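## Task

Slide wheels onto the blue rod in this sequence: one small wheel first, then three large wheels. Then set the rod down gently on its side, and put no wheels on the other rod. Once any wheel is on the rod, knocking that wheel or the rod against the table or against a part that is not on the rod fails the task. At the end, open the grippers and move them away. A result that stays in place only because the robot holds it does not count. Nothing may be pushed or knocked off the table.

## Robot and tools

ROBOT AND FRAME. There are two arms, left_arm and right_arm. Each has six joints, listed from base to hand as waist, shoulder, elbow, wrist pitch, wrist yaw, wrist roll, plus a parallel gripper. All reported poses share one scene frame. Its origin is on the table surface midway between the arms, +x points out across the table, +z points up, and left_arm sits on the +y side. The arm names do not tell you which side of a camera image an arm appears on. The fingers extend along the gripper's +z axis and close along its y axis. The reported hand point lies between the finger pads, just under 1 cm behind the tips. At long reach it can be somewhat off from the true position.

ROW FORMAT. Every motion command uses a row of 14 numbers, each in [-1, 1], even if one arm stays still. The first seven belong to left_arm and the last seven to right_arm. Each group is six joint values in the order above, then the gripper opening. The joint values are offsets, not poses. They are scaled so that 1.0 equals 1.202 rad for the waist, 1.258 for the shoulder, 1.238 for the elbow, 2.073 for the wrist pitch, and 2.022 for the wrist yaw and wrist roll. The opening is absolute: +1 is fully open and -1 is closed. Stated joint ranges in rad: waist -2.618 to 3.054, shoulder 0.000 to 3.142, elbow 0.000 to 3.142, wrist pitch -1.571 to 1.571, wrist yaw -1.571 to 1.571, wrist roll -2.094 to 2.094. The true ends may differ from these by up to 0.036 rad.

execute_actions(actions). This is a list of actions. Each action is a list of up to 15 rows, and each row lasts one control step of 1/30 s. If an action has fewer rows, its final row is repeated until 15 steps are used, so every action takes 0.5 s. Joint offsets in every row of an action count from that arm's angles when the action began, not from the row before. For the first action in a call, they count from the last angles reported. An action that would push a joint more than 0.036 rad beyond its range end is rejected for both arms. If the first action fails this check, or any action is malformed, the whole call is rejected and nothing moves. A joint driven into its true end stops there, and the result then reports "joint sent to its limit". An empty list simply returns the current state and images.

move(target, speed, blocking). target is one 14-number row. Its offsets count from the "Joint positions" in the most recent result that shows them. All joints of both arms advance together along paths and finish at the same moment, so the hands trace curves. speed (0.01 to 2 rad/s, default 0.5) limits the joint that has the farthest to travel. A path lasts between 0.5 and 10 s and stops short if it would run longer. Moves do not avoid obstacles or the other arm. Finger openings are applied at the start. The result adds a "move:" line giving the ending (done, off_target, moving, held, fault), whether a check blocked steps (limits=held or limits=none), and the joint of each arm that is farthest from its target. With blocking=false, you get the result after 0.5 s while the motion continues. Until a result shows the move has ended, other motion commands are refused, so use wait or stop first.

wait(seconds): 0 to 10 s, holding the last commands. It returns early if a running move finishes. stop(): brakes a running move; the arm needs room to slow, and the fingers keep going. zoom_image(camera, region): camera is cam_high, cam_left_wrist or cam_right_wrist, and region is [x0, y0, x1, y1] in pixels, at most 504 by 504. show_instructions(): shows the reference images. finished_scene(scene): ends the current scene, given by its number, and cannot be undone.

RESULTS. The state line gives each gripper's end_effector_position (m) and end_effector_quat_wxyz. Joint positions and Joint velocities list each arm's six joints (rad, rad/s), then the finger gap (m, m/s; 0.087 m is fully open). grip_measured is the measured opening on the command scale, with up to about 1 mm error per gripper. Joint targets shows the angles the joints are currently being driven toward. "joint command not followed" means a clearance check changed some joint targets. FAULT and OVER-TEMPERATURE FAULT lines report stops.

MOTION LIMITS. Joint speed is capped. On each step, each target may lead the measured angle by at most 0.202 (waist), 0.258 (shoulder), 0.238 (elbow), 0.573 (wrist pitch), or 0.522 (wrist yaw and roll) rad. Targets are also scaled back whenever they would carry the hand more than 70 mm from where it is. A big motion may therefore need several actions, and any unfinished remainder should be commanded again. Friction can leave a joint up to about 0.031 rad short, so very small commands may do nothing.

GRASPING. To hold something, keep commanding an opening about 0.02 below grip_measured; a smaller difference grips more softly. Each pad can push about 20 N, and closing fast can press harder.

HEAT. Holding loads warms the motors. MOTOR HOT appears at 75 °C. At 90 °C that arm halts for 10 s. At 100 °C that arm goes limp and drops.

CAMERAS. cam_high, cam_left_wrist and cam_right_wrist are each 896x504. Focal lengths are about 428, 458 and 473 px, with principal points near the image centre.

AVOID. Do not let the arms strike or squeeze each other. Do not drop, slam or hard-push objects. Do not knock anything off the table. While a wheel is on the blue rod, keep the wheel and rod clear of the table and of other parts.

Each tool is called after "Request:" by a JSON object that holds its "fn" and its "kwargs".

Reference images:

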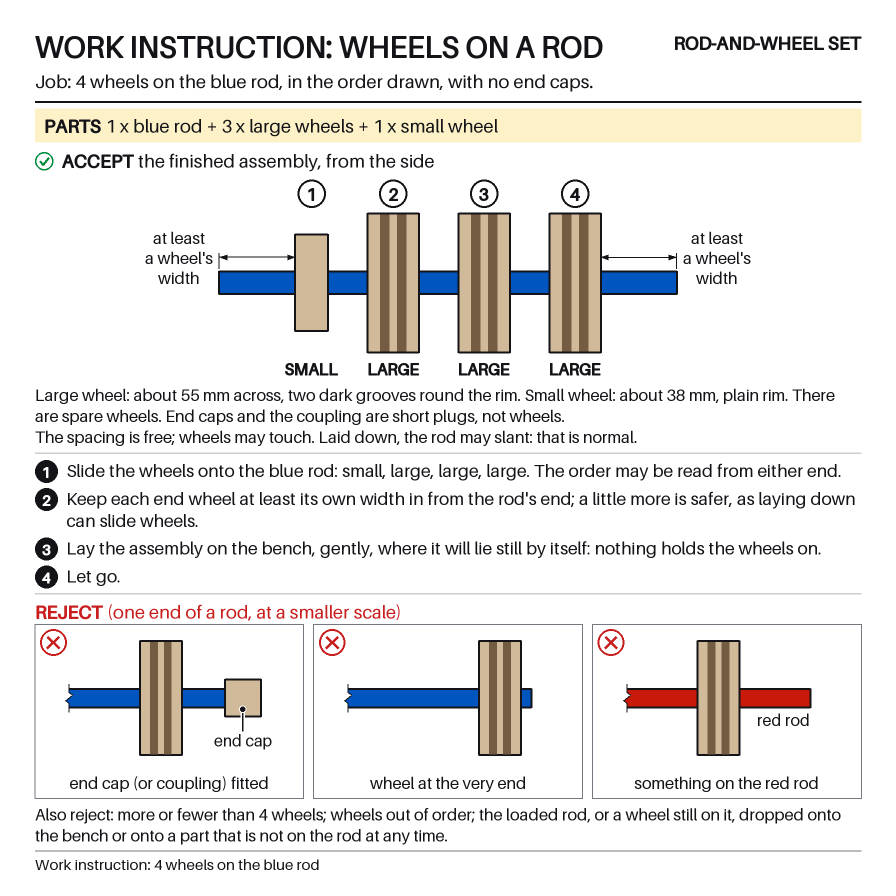

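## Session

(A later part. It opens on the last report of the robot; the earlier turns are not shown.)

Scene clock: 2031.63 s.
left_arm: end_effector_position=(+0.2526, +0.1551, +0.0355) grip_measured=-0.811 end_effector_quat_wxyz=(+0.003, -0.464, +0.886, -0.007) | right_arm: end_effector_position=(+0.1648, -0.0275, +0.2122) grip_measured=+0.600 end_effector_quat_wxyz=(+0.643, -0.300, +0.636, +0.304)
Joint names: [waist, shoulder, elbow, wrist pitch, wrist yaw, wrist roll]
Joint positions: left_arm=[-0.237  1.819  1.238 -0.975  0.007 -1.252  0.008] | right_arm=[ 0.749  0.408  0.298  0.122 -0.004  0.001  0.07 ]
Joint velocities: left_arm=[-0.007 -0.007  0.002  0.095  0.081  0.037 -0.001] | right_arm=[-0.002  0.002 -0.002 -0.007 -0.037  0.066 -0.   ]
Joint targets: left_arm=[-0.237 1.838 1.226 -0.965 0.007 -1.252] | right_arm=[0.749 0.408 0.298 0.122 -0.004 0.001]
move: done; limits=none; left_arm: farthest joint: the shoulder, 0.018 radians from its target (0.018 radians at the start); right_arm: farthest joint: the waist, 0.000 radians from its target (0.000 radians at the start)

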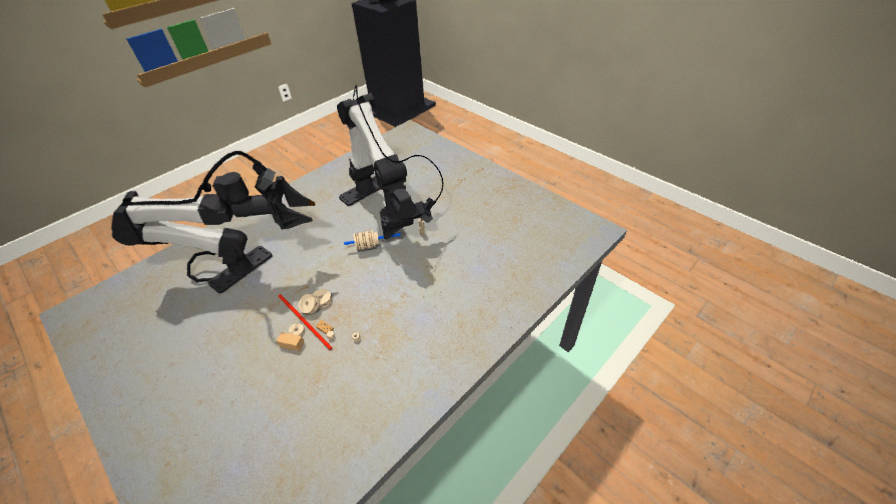

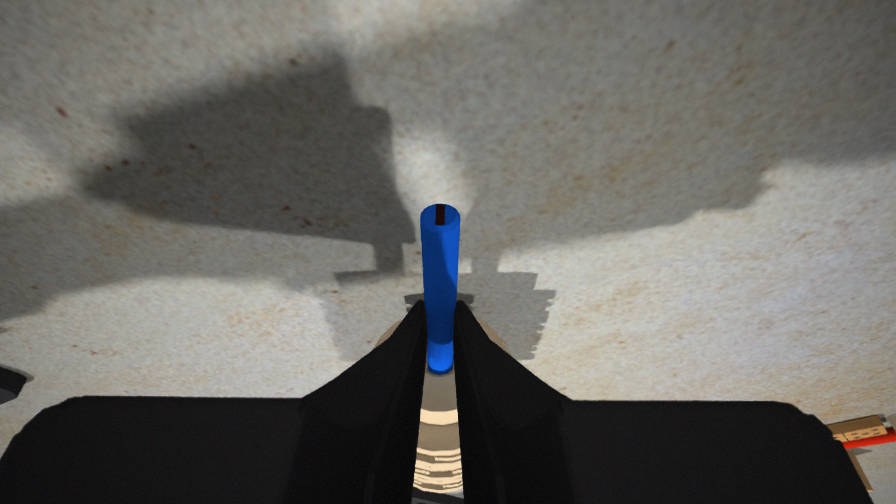

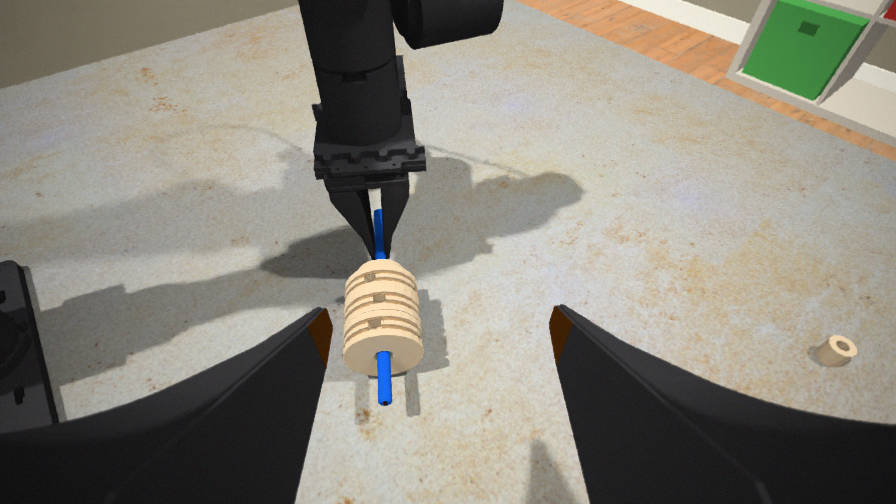

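Request:
{"fn": "execute_actions", "kwargs": {"actions": [[[0,0.017,-0.0097,0.005,0,0,-0.85,0,0,0,0,0,0,0.6],[0,0.019,-0.0097,0.005,0,0,-0.85,0,0,0,0,0,0,0.6],[0,0.021,-0.0097,0.005,0,0,-0.85,0,0,0,0,0,0,0.6],[0,0.021,-0.0097,0.005,0,0,-0.85,0,0,0,0,0,0,0.6],[0,0.0155,-0.0097,0.005,0,0,-0.85,0,0,0,0,0,0,0.6]]]}}

Request:
{"fn": "zoom_image", "kwargs": {"camera": "cam_right_wrist", "region": [340, 300, 440, 420]}}

Scene clock: 2038.53 s.
left_arm: end_effector_position=(+0.2520, +0.1552, +0.0317) grip_measured=-0.811 end_effector_quat_wxyz=(-0.001, -0.464, +0.886, -0.004) | right_arm: end_effector_position=(+0.1648, -0.0275, +0.2122) grip_measured=+0.600 end_effector_quat_wxyz=(+0.643, -0.300, +0.636, +0.304)
Joint names: [waist, shoulder, elbow, wrist pitch, wrist yaw, wrist roll]
Joint positions: left_arm=[-0.237  1.832  1.238 -0.973  0.007 -1.252  0.008] | right_arm=[ 0.749  0.408  0.298  0.122 -0.004  0.001  0.07 ]
Joint velocities: left_arm=[-0.002 -0.007 -0.012 -0.066 -0.037 -0.022 -0.001] | right_arm=[-0.002 -0.017  0.002 -0.007 -0.081 -0.007 -0.001]
Joint targets: left_arm=[-0.237 1.839 1.226 -0.965 0.007 -1.252] | right_arm=[0.749 0.408 0.298 0.122 -0.004 0.001]

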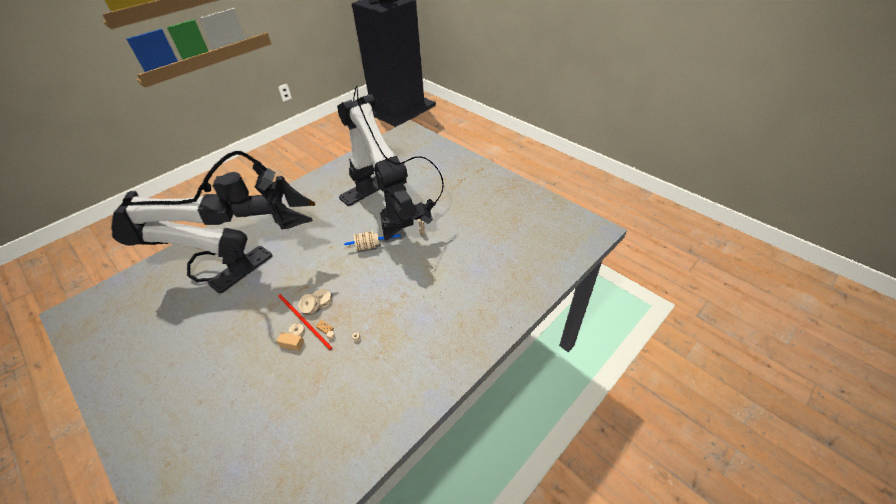

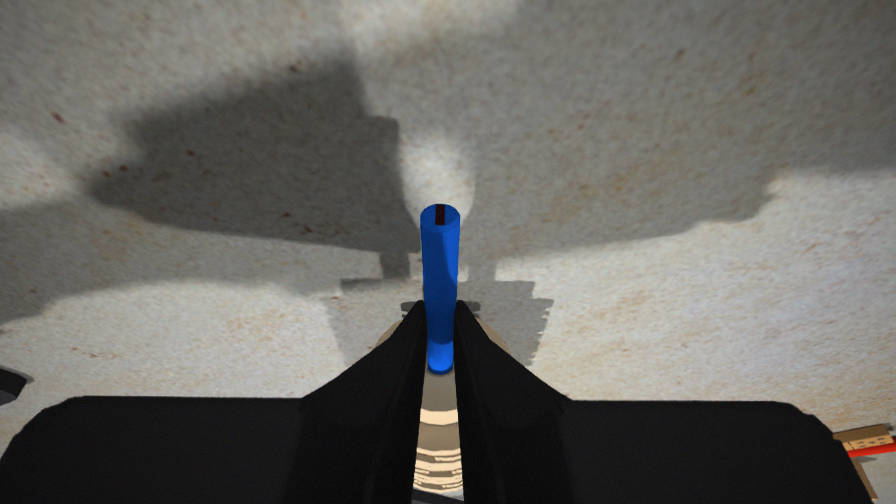

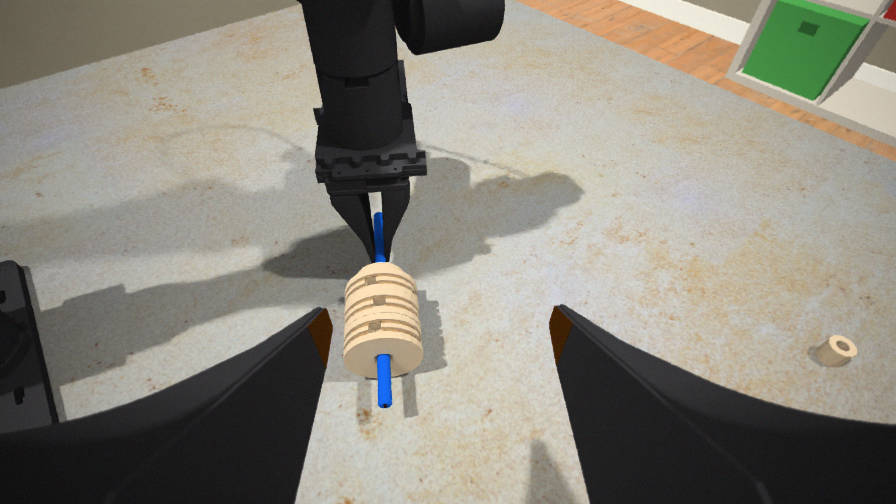

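Region (340, 300, 440, 420) of cam_right_wrist's 896x504 image, scaled by 4.200, with more detail than that image has.

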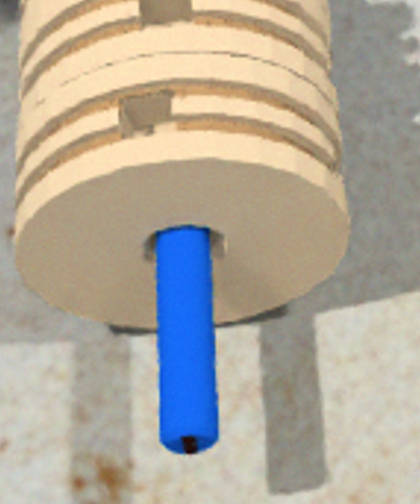

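Request:
{"fn": "execute_actions", "kwargs": {"actions": [[[0,0.010,-0.0097,0.004,0,0,-0.85,0,0,0,0,0,0,0.6],[0,0.012,-0.0097,0.004,0,0,-0.85,0,0,0,0,0,0,0.6],[0,0.0135,-0.0097,0.004,0,0,-0.85,0,0,0,0,0,0,0.6],[0,0.0145,-0.0097,0.004,0,0,-0.85,0,0,0,0,0,0,0.6],[0,0.015,-0.0097,0.004,0,0,-0.85,0,0,0,0,0,0,0.6],[0,0.0155,-0.0097,0.004,0,0,-0.85,0,0,0,0,0,0,0.6],[0,0.016,-0.0097,0.004,0,0,-0.85,0,0,0,0,0,0,0.6],[0,0.0165,-0.0097,0.004,0,0,-0.85,0,0,0,0,0,0,0.6],[0,0.017,-0.0097,0.004,0,0,-0.85,0,0,0,0,0,0,0.6],[0,0.0175,-0.0097,0.004,0,0,-0.85,0,0,0,0,0,0,0.6],[0,0.018,-0.0097,0.004,0,0,-0.85,0,0,0,0,0,0,0.6],[0,0.018,-0.0097,0.004,0,0,-0.85,0,0,0,0,0,0,0.6],[0,0.017,-0.0097,0.004,0,0,-0.85,0,0,0,0,0,0,0.6]]]}}

Request:
{"fn": "zoom_image", "kwargs": {"camera": "cam_right_wrist", "region": [340, 300, 440, 420]}}

Scene clock: 2059.97 s.
left_arm: end_effector_position=(+0.2514, +0.1554, +0.0290) grip_measured=-0.811 end_effector_quat_wxyz=(-0.004, -0.464, +0.886, -0.001) | right_arm: end_effector_position=(+0.1648, -0.0275, +0.2122) grip_measured=+0.600 end_effector_quat_wxyz=(+0.643, -0.300, +0.636, +0.304)
Joint names: [waist, shoulder, elbow, wrist pitch, wrist yaw, wrist roll]
Joint positions: left_arm=[-0.237  1.841  1.238 -0.972  0.007 -1.252  0.008] | right_arm=[ 0.749  0.408  0.298  0.122 -0.004  0.001  0.07 ]
Joint velocities: left_arm=[-0.002 -0.007  0.007 -0.095  0.007  0.037  0.   ] | right_arm=[-0.007 -0.002  0.002  0.037  0.007  0.037 -0.002]
Joint targets: left_arm=[-0.237 1.853 1.226 -0.964 0.007 -1.252] | right_arm=[0.749 0.408 0.298 0.122 -0.004 0.001]

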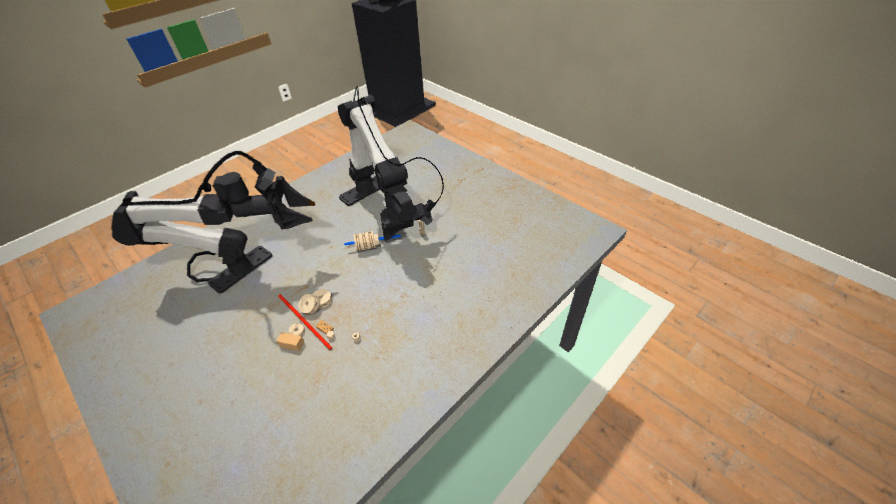

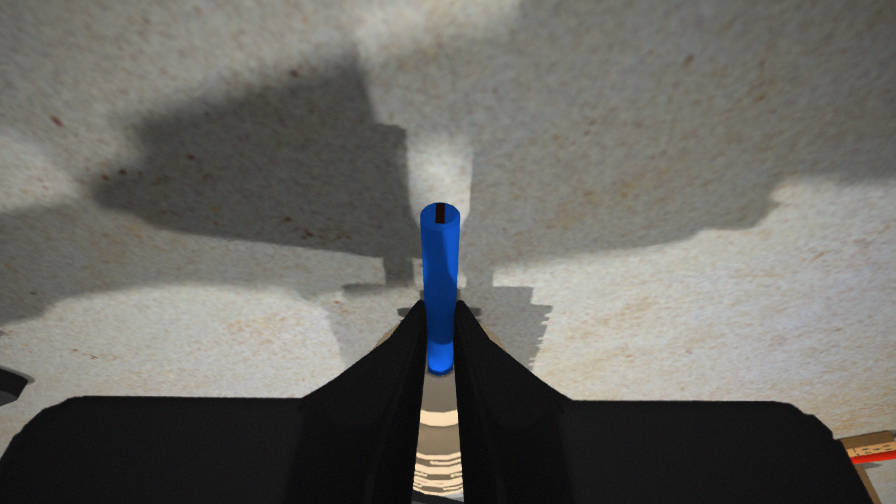

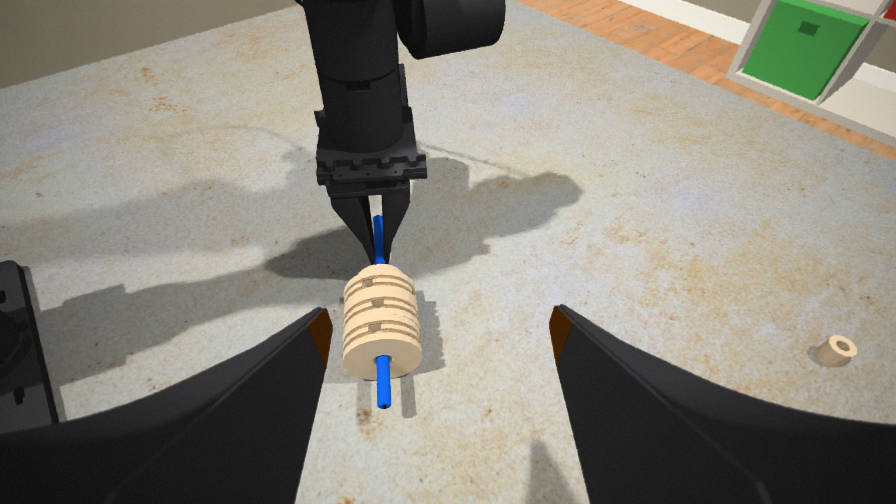

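Region (340, 300, 440, 420) of cam_right_wrist's 896x504 image, scaled by 4.200, with more detail than that image has.

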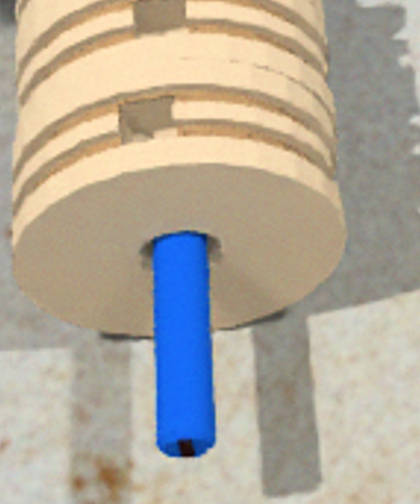

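Request:
{"fn": "zoom_image", "kwargs": {"camera": "cam_high", "region": [340, 225, 400, 257]}}

Request:
{"fn": "zoom_image", "kwargs": {"camera": "cam_right_wrist", "region": [330, 250, 440, 390]}}

Region (340, 225, 400, 257) of cam_high's 896x504 image, scaled by 8.400, with more detail than that image has; it fills the top 269 rows of this view, and the rest is white.

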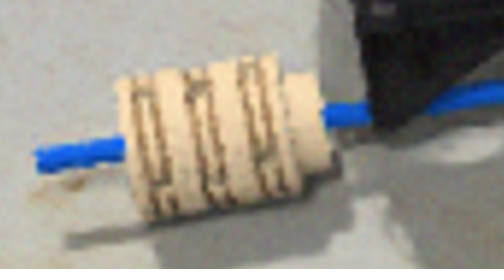

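Region (330, 250, 440, 390) of cam_right_wrist's 896x504 image, scaled by 3.600, with more detail than that image has; it fills the left 396 columns of this view, and the rest is white.

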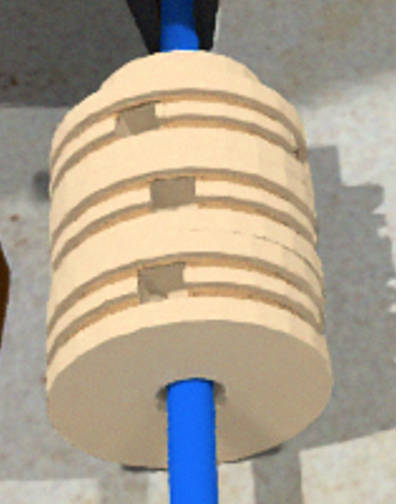

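Request:
{"fn": "execute_actions", "kwargs": {"actions": [[[0,0,0,0,0,0,-0.83,0,0,0,0,0,0,0.6],[0,0,0,0,0,0,-0.82,0,0,0,0,0,0,0.6],[0,0,0,0,0,0,-0.81,0,0,0,0,0,0,0.6],[0,0,0,0,0,0,-0.805,0,0,0,0,0,0,0.6],[0,0,0,0,0,0,-0.80,0,0,0,0,0,0,0.6],[0,0,0,0,0,0,-0.79,0,0,0,0,0,0,0.6],[0,0,0,0,0,0,-0.78,0,0,0,0,0,0,0.6],[0,0,0,0,0,0,-0.76,0,0,0,0,0,0,0.6],[0,0,0,0,0,0,-0.72,0,0,0,0,0,0,0.6],[0,0,0,0,0,0,-0.66,0,0,0,0,0,0,0.6],[0,0,0,0,0,0,-0.58,0,0,0,0,0,0,0.6],[0,0,0,0,0,0,-0.5,0,0,0,0,0,0,0.6],[0,0,0,0,0,0,-0.42,0,0,0,0,0,0,0.6],[0,0,0,0,0,0,-0.35,0,0,0,0,0,0,0.6],[0,0,0,0,0,0,-0.3,0,0,0,0,0,0,0.6]]]}}

Request:
{"fn": "move", "kwargs": {"target": [0,-0.30,0.05,-0.15,0,0,-0.3,0,0,0,0,0,0,0.6], "speed": 0.8}}

Scene clock: 2083.80 s.
left_arm: end_effector_position=(+0.2514, +0.1554, +0.0290) grip_measured=-0.328 end_effector_quat_wxyz=(-0.004, -0.464, +0.886, -0.001) | right_arm: end_effector_position=(+0.1648, -0.0275, +0.2122) grip_measured=+0.600 end_effector_quat_wxyz=(+0.643, -0.300, +0.636, +0.304)
Joint names: [waist, shoulder, elbow, wrist pitch, wrist yaw, wrist roll]
Joint positions: left_arm=[-0.237  1.841  1.238 -0.972  0.007 -1.252  0.029] | right_arm=[ 0.749  0.408  0.298  0.122 -0.004  0.001  0.07 ]
Joint velocities: left_arm=[ 0.002  0.012 -0.017  0.051  0.022 -0.022  0.05 ] | right_arm=[ 0.007 -0.027 -0.002  0.007 -0.095 -0.022 -0.001]
Joint targets: left_arm=[-0.237 1.841 1.238 -0.972 0.007 -1.252] | right_arm=[0.749 0.408 0.298 0.122 -0.004 0.001]

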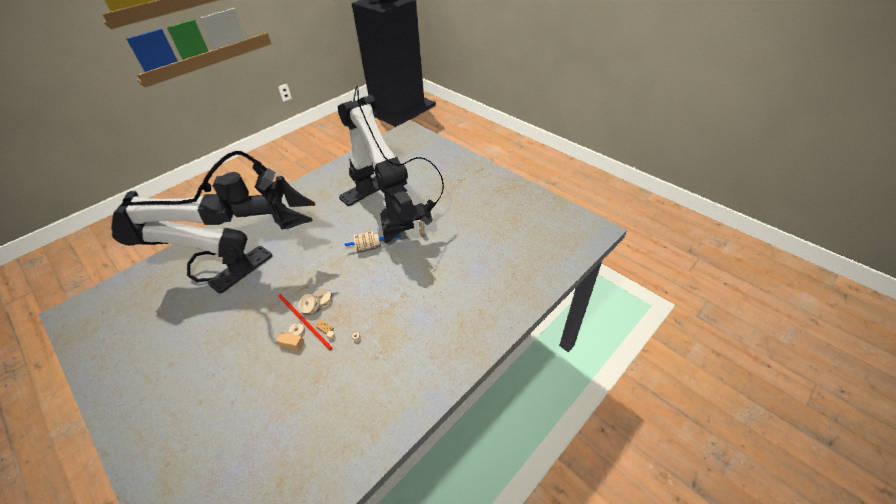

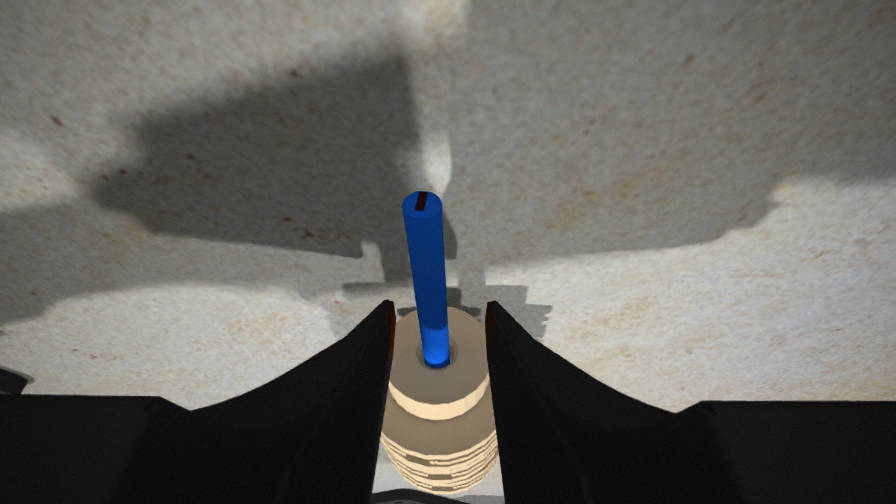

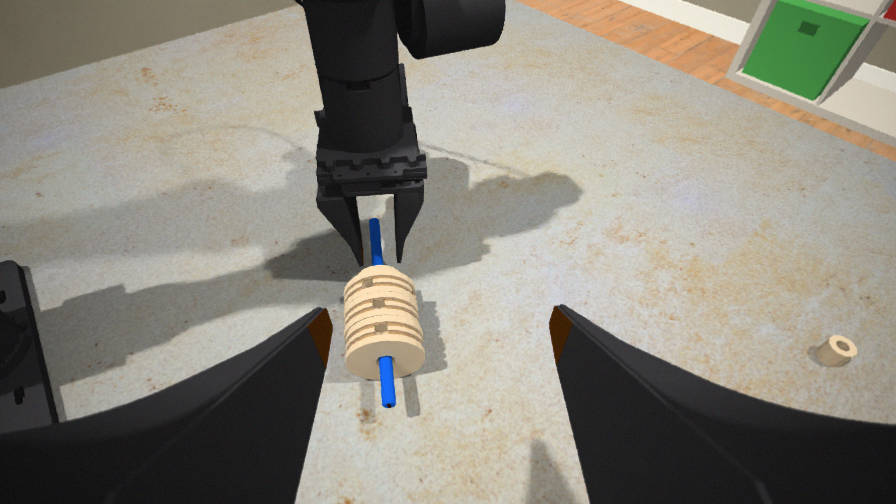

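Scene clock: 2085.07 s.
left_arm: end_effector_position=(+0.2042, +0.1693, +0.1448) grip_measured=-0.300 end_effector_quat_wxyz=(+0.045, -0.463, +0.884, -0.048) | right_arm: end_effector_position=(+0.1648, -0.0275, +0.2122) grip_measured=+0.600 end_effector_quat_wxyz=(+0.643, -0.300, +0.636, +0.304)
Joint names: [waist, shoulder, elbow, wrist pitch, wrist yaw, wrist roll]
Joint positions: left_arm=[-0.237  1.462  1.292 -1.269  0.007 -1.252  0.031] | right_arm=[ 0.749  0.408  0.298  0.122 -0.004  0.001  0.07 ]
Joint velocities: left_arm=[-0.012  0.007  0.002 -0.022 -0.007 -0.022 -0.   ] | right_arm=[-0.007  0.002  0.002 -0.022 -0.081 -0.037 -0.   ]
Joint targets: left_arm=[-0.237 1.464 1.299 -1.283 0.007 -1.252] | right_arm=[0.749 0.408 0.298 0.122 -0.004 0.001]
move: done; limits=none; left_arm: farthest joint: the wrist pitch, 0.014 radians from its target (0.311 radians at the start); right_arm: farthest joint: the waist, 0.000 radians from its target (0.000 radians at the start)

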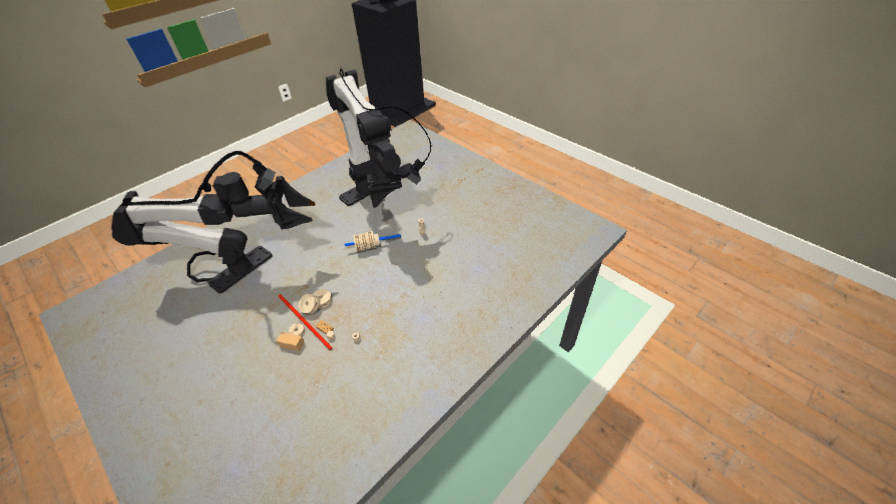

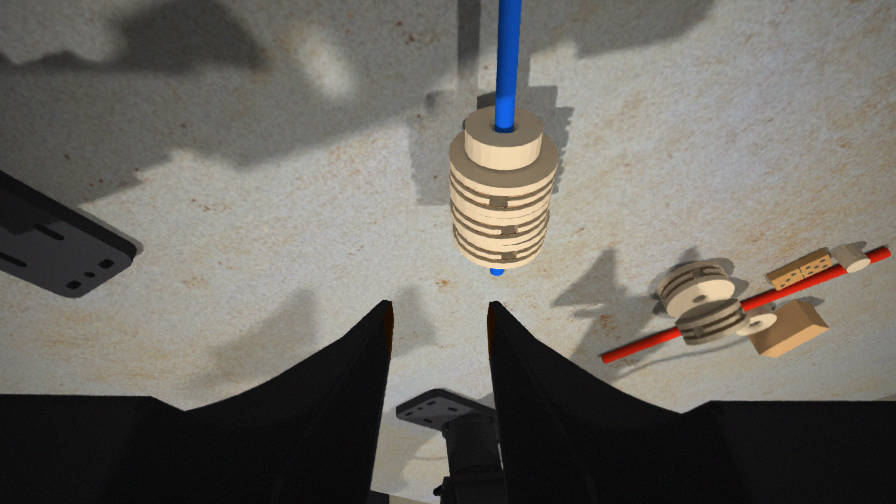

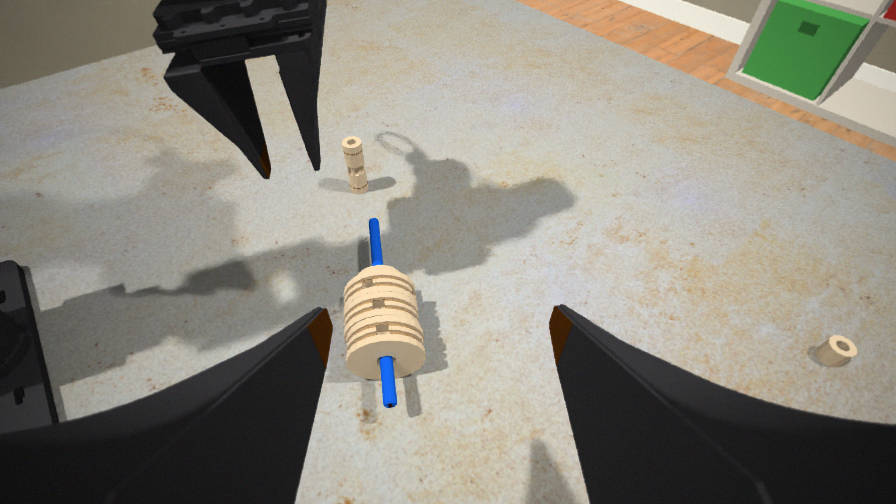

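Request:
{"fn": "zoom_image", "kwargs": {"camera": "cam_high", "region": [270, 280, 370, 360]}}

Request:
{"fn": "wait", "kwargs": {"seconds": 0}}

Region (270, 280, 370, 360) of cam_high's 896x504 image, scaled by 5.040, with more detail than that image has; it fills the top 403 rows of this view, and the rest is white.

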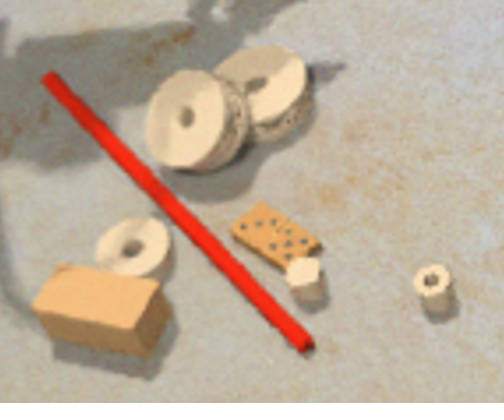

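Scene clock: 2088.50 s.
left_arm: end_effector_position=(+0.2041, +0.1694, +0.1448) grip_measured=-0.300 end_effector_quat_wxyz=(+0.045, -0.463, +0.884, -0.048) | right_arm: end_effector_position=(+0.1648, -0.0275, +0.2122) grip_measured=+0.600 end_effector_quat_wxyz=(+0.643, -0.300, +0.636, +0.304)
Joint names: [waist, shoulder, elbow, wrist pitch, wrist yaw, wrist roll]
Joint positions: left_arm=[-0.237  1.462  1.292 -1.27   0.007 -1.252  0.031] | right_arm=[ 0.749  0.408  0.298  0.122 -0.004  0.001  0.07 ]
Joint velocities: left_arm=[-0.002  0.007 -0.002 -0.066  0.022 -0.007 -0.001] | right_arm=[ 0.007  0.012 -0.007  0.007  0.022 -0.051  0.001]
Joint targets: left_arm=[-0.237 1.464 1.299 -1.283 0.007 -1.252] | right_arm=[0.749 0.408 0.298 0.122 -0.004 0.001]

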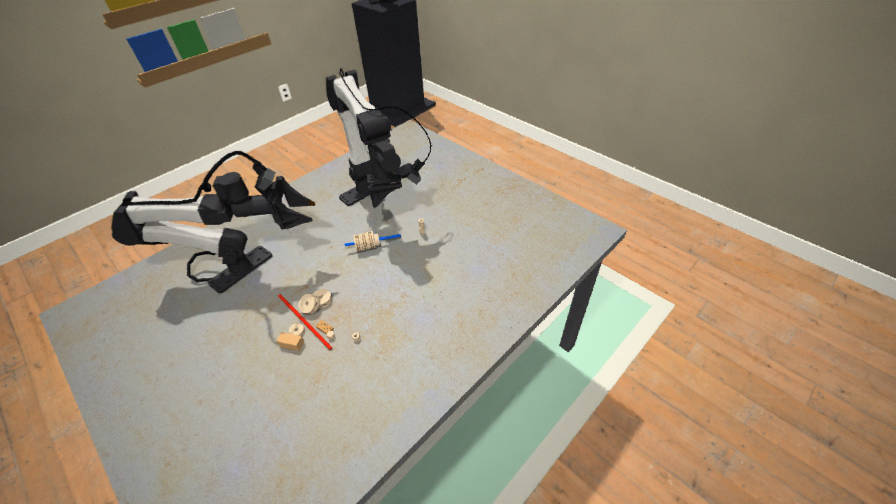

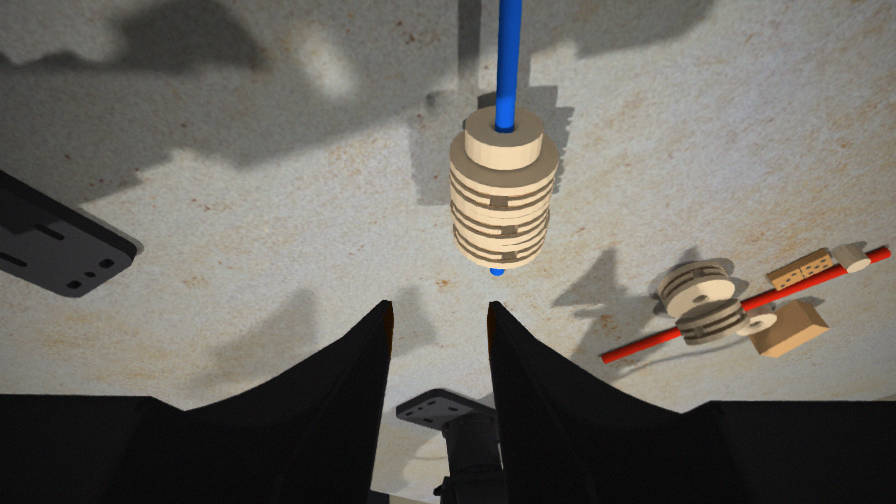

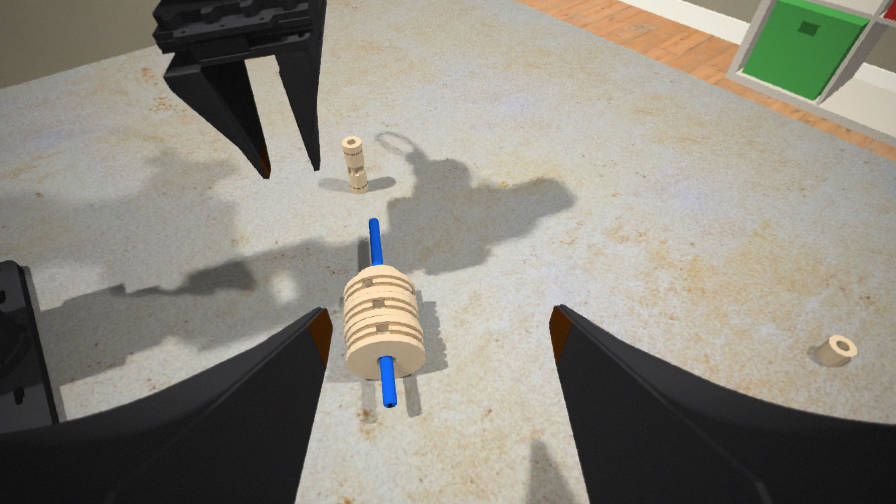

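Stable and the red rod is bare.

Request:
{"fn": "finished_scene", "kwargs": {"scene": 1}}

The scene is finished: the task was done.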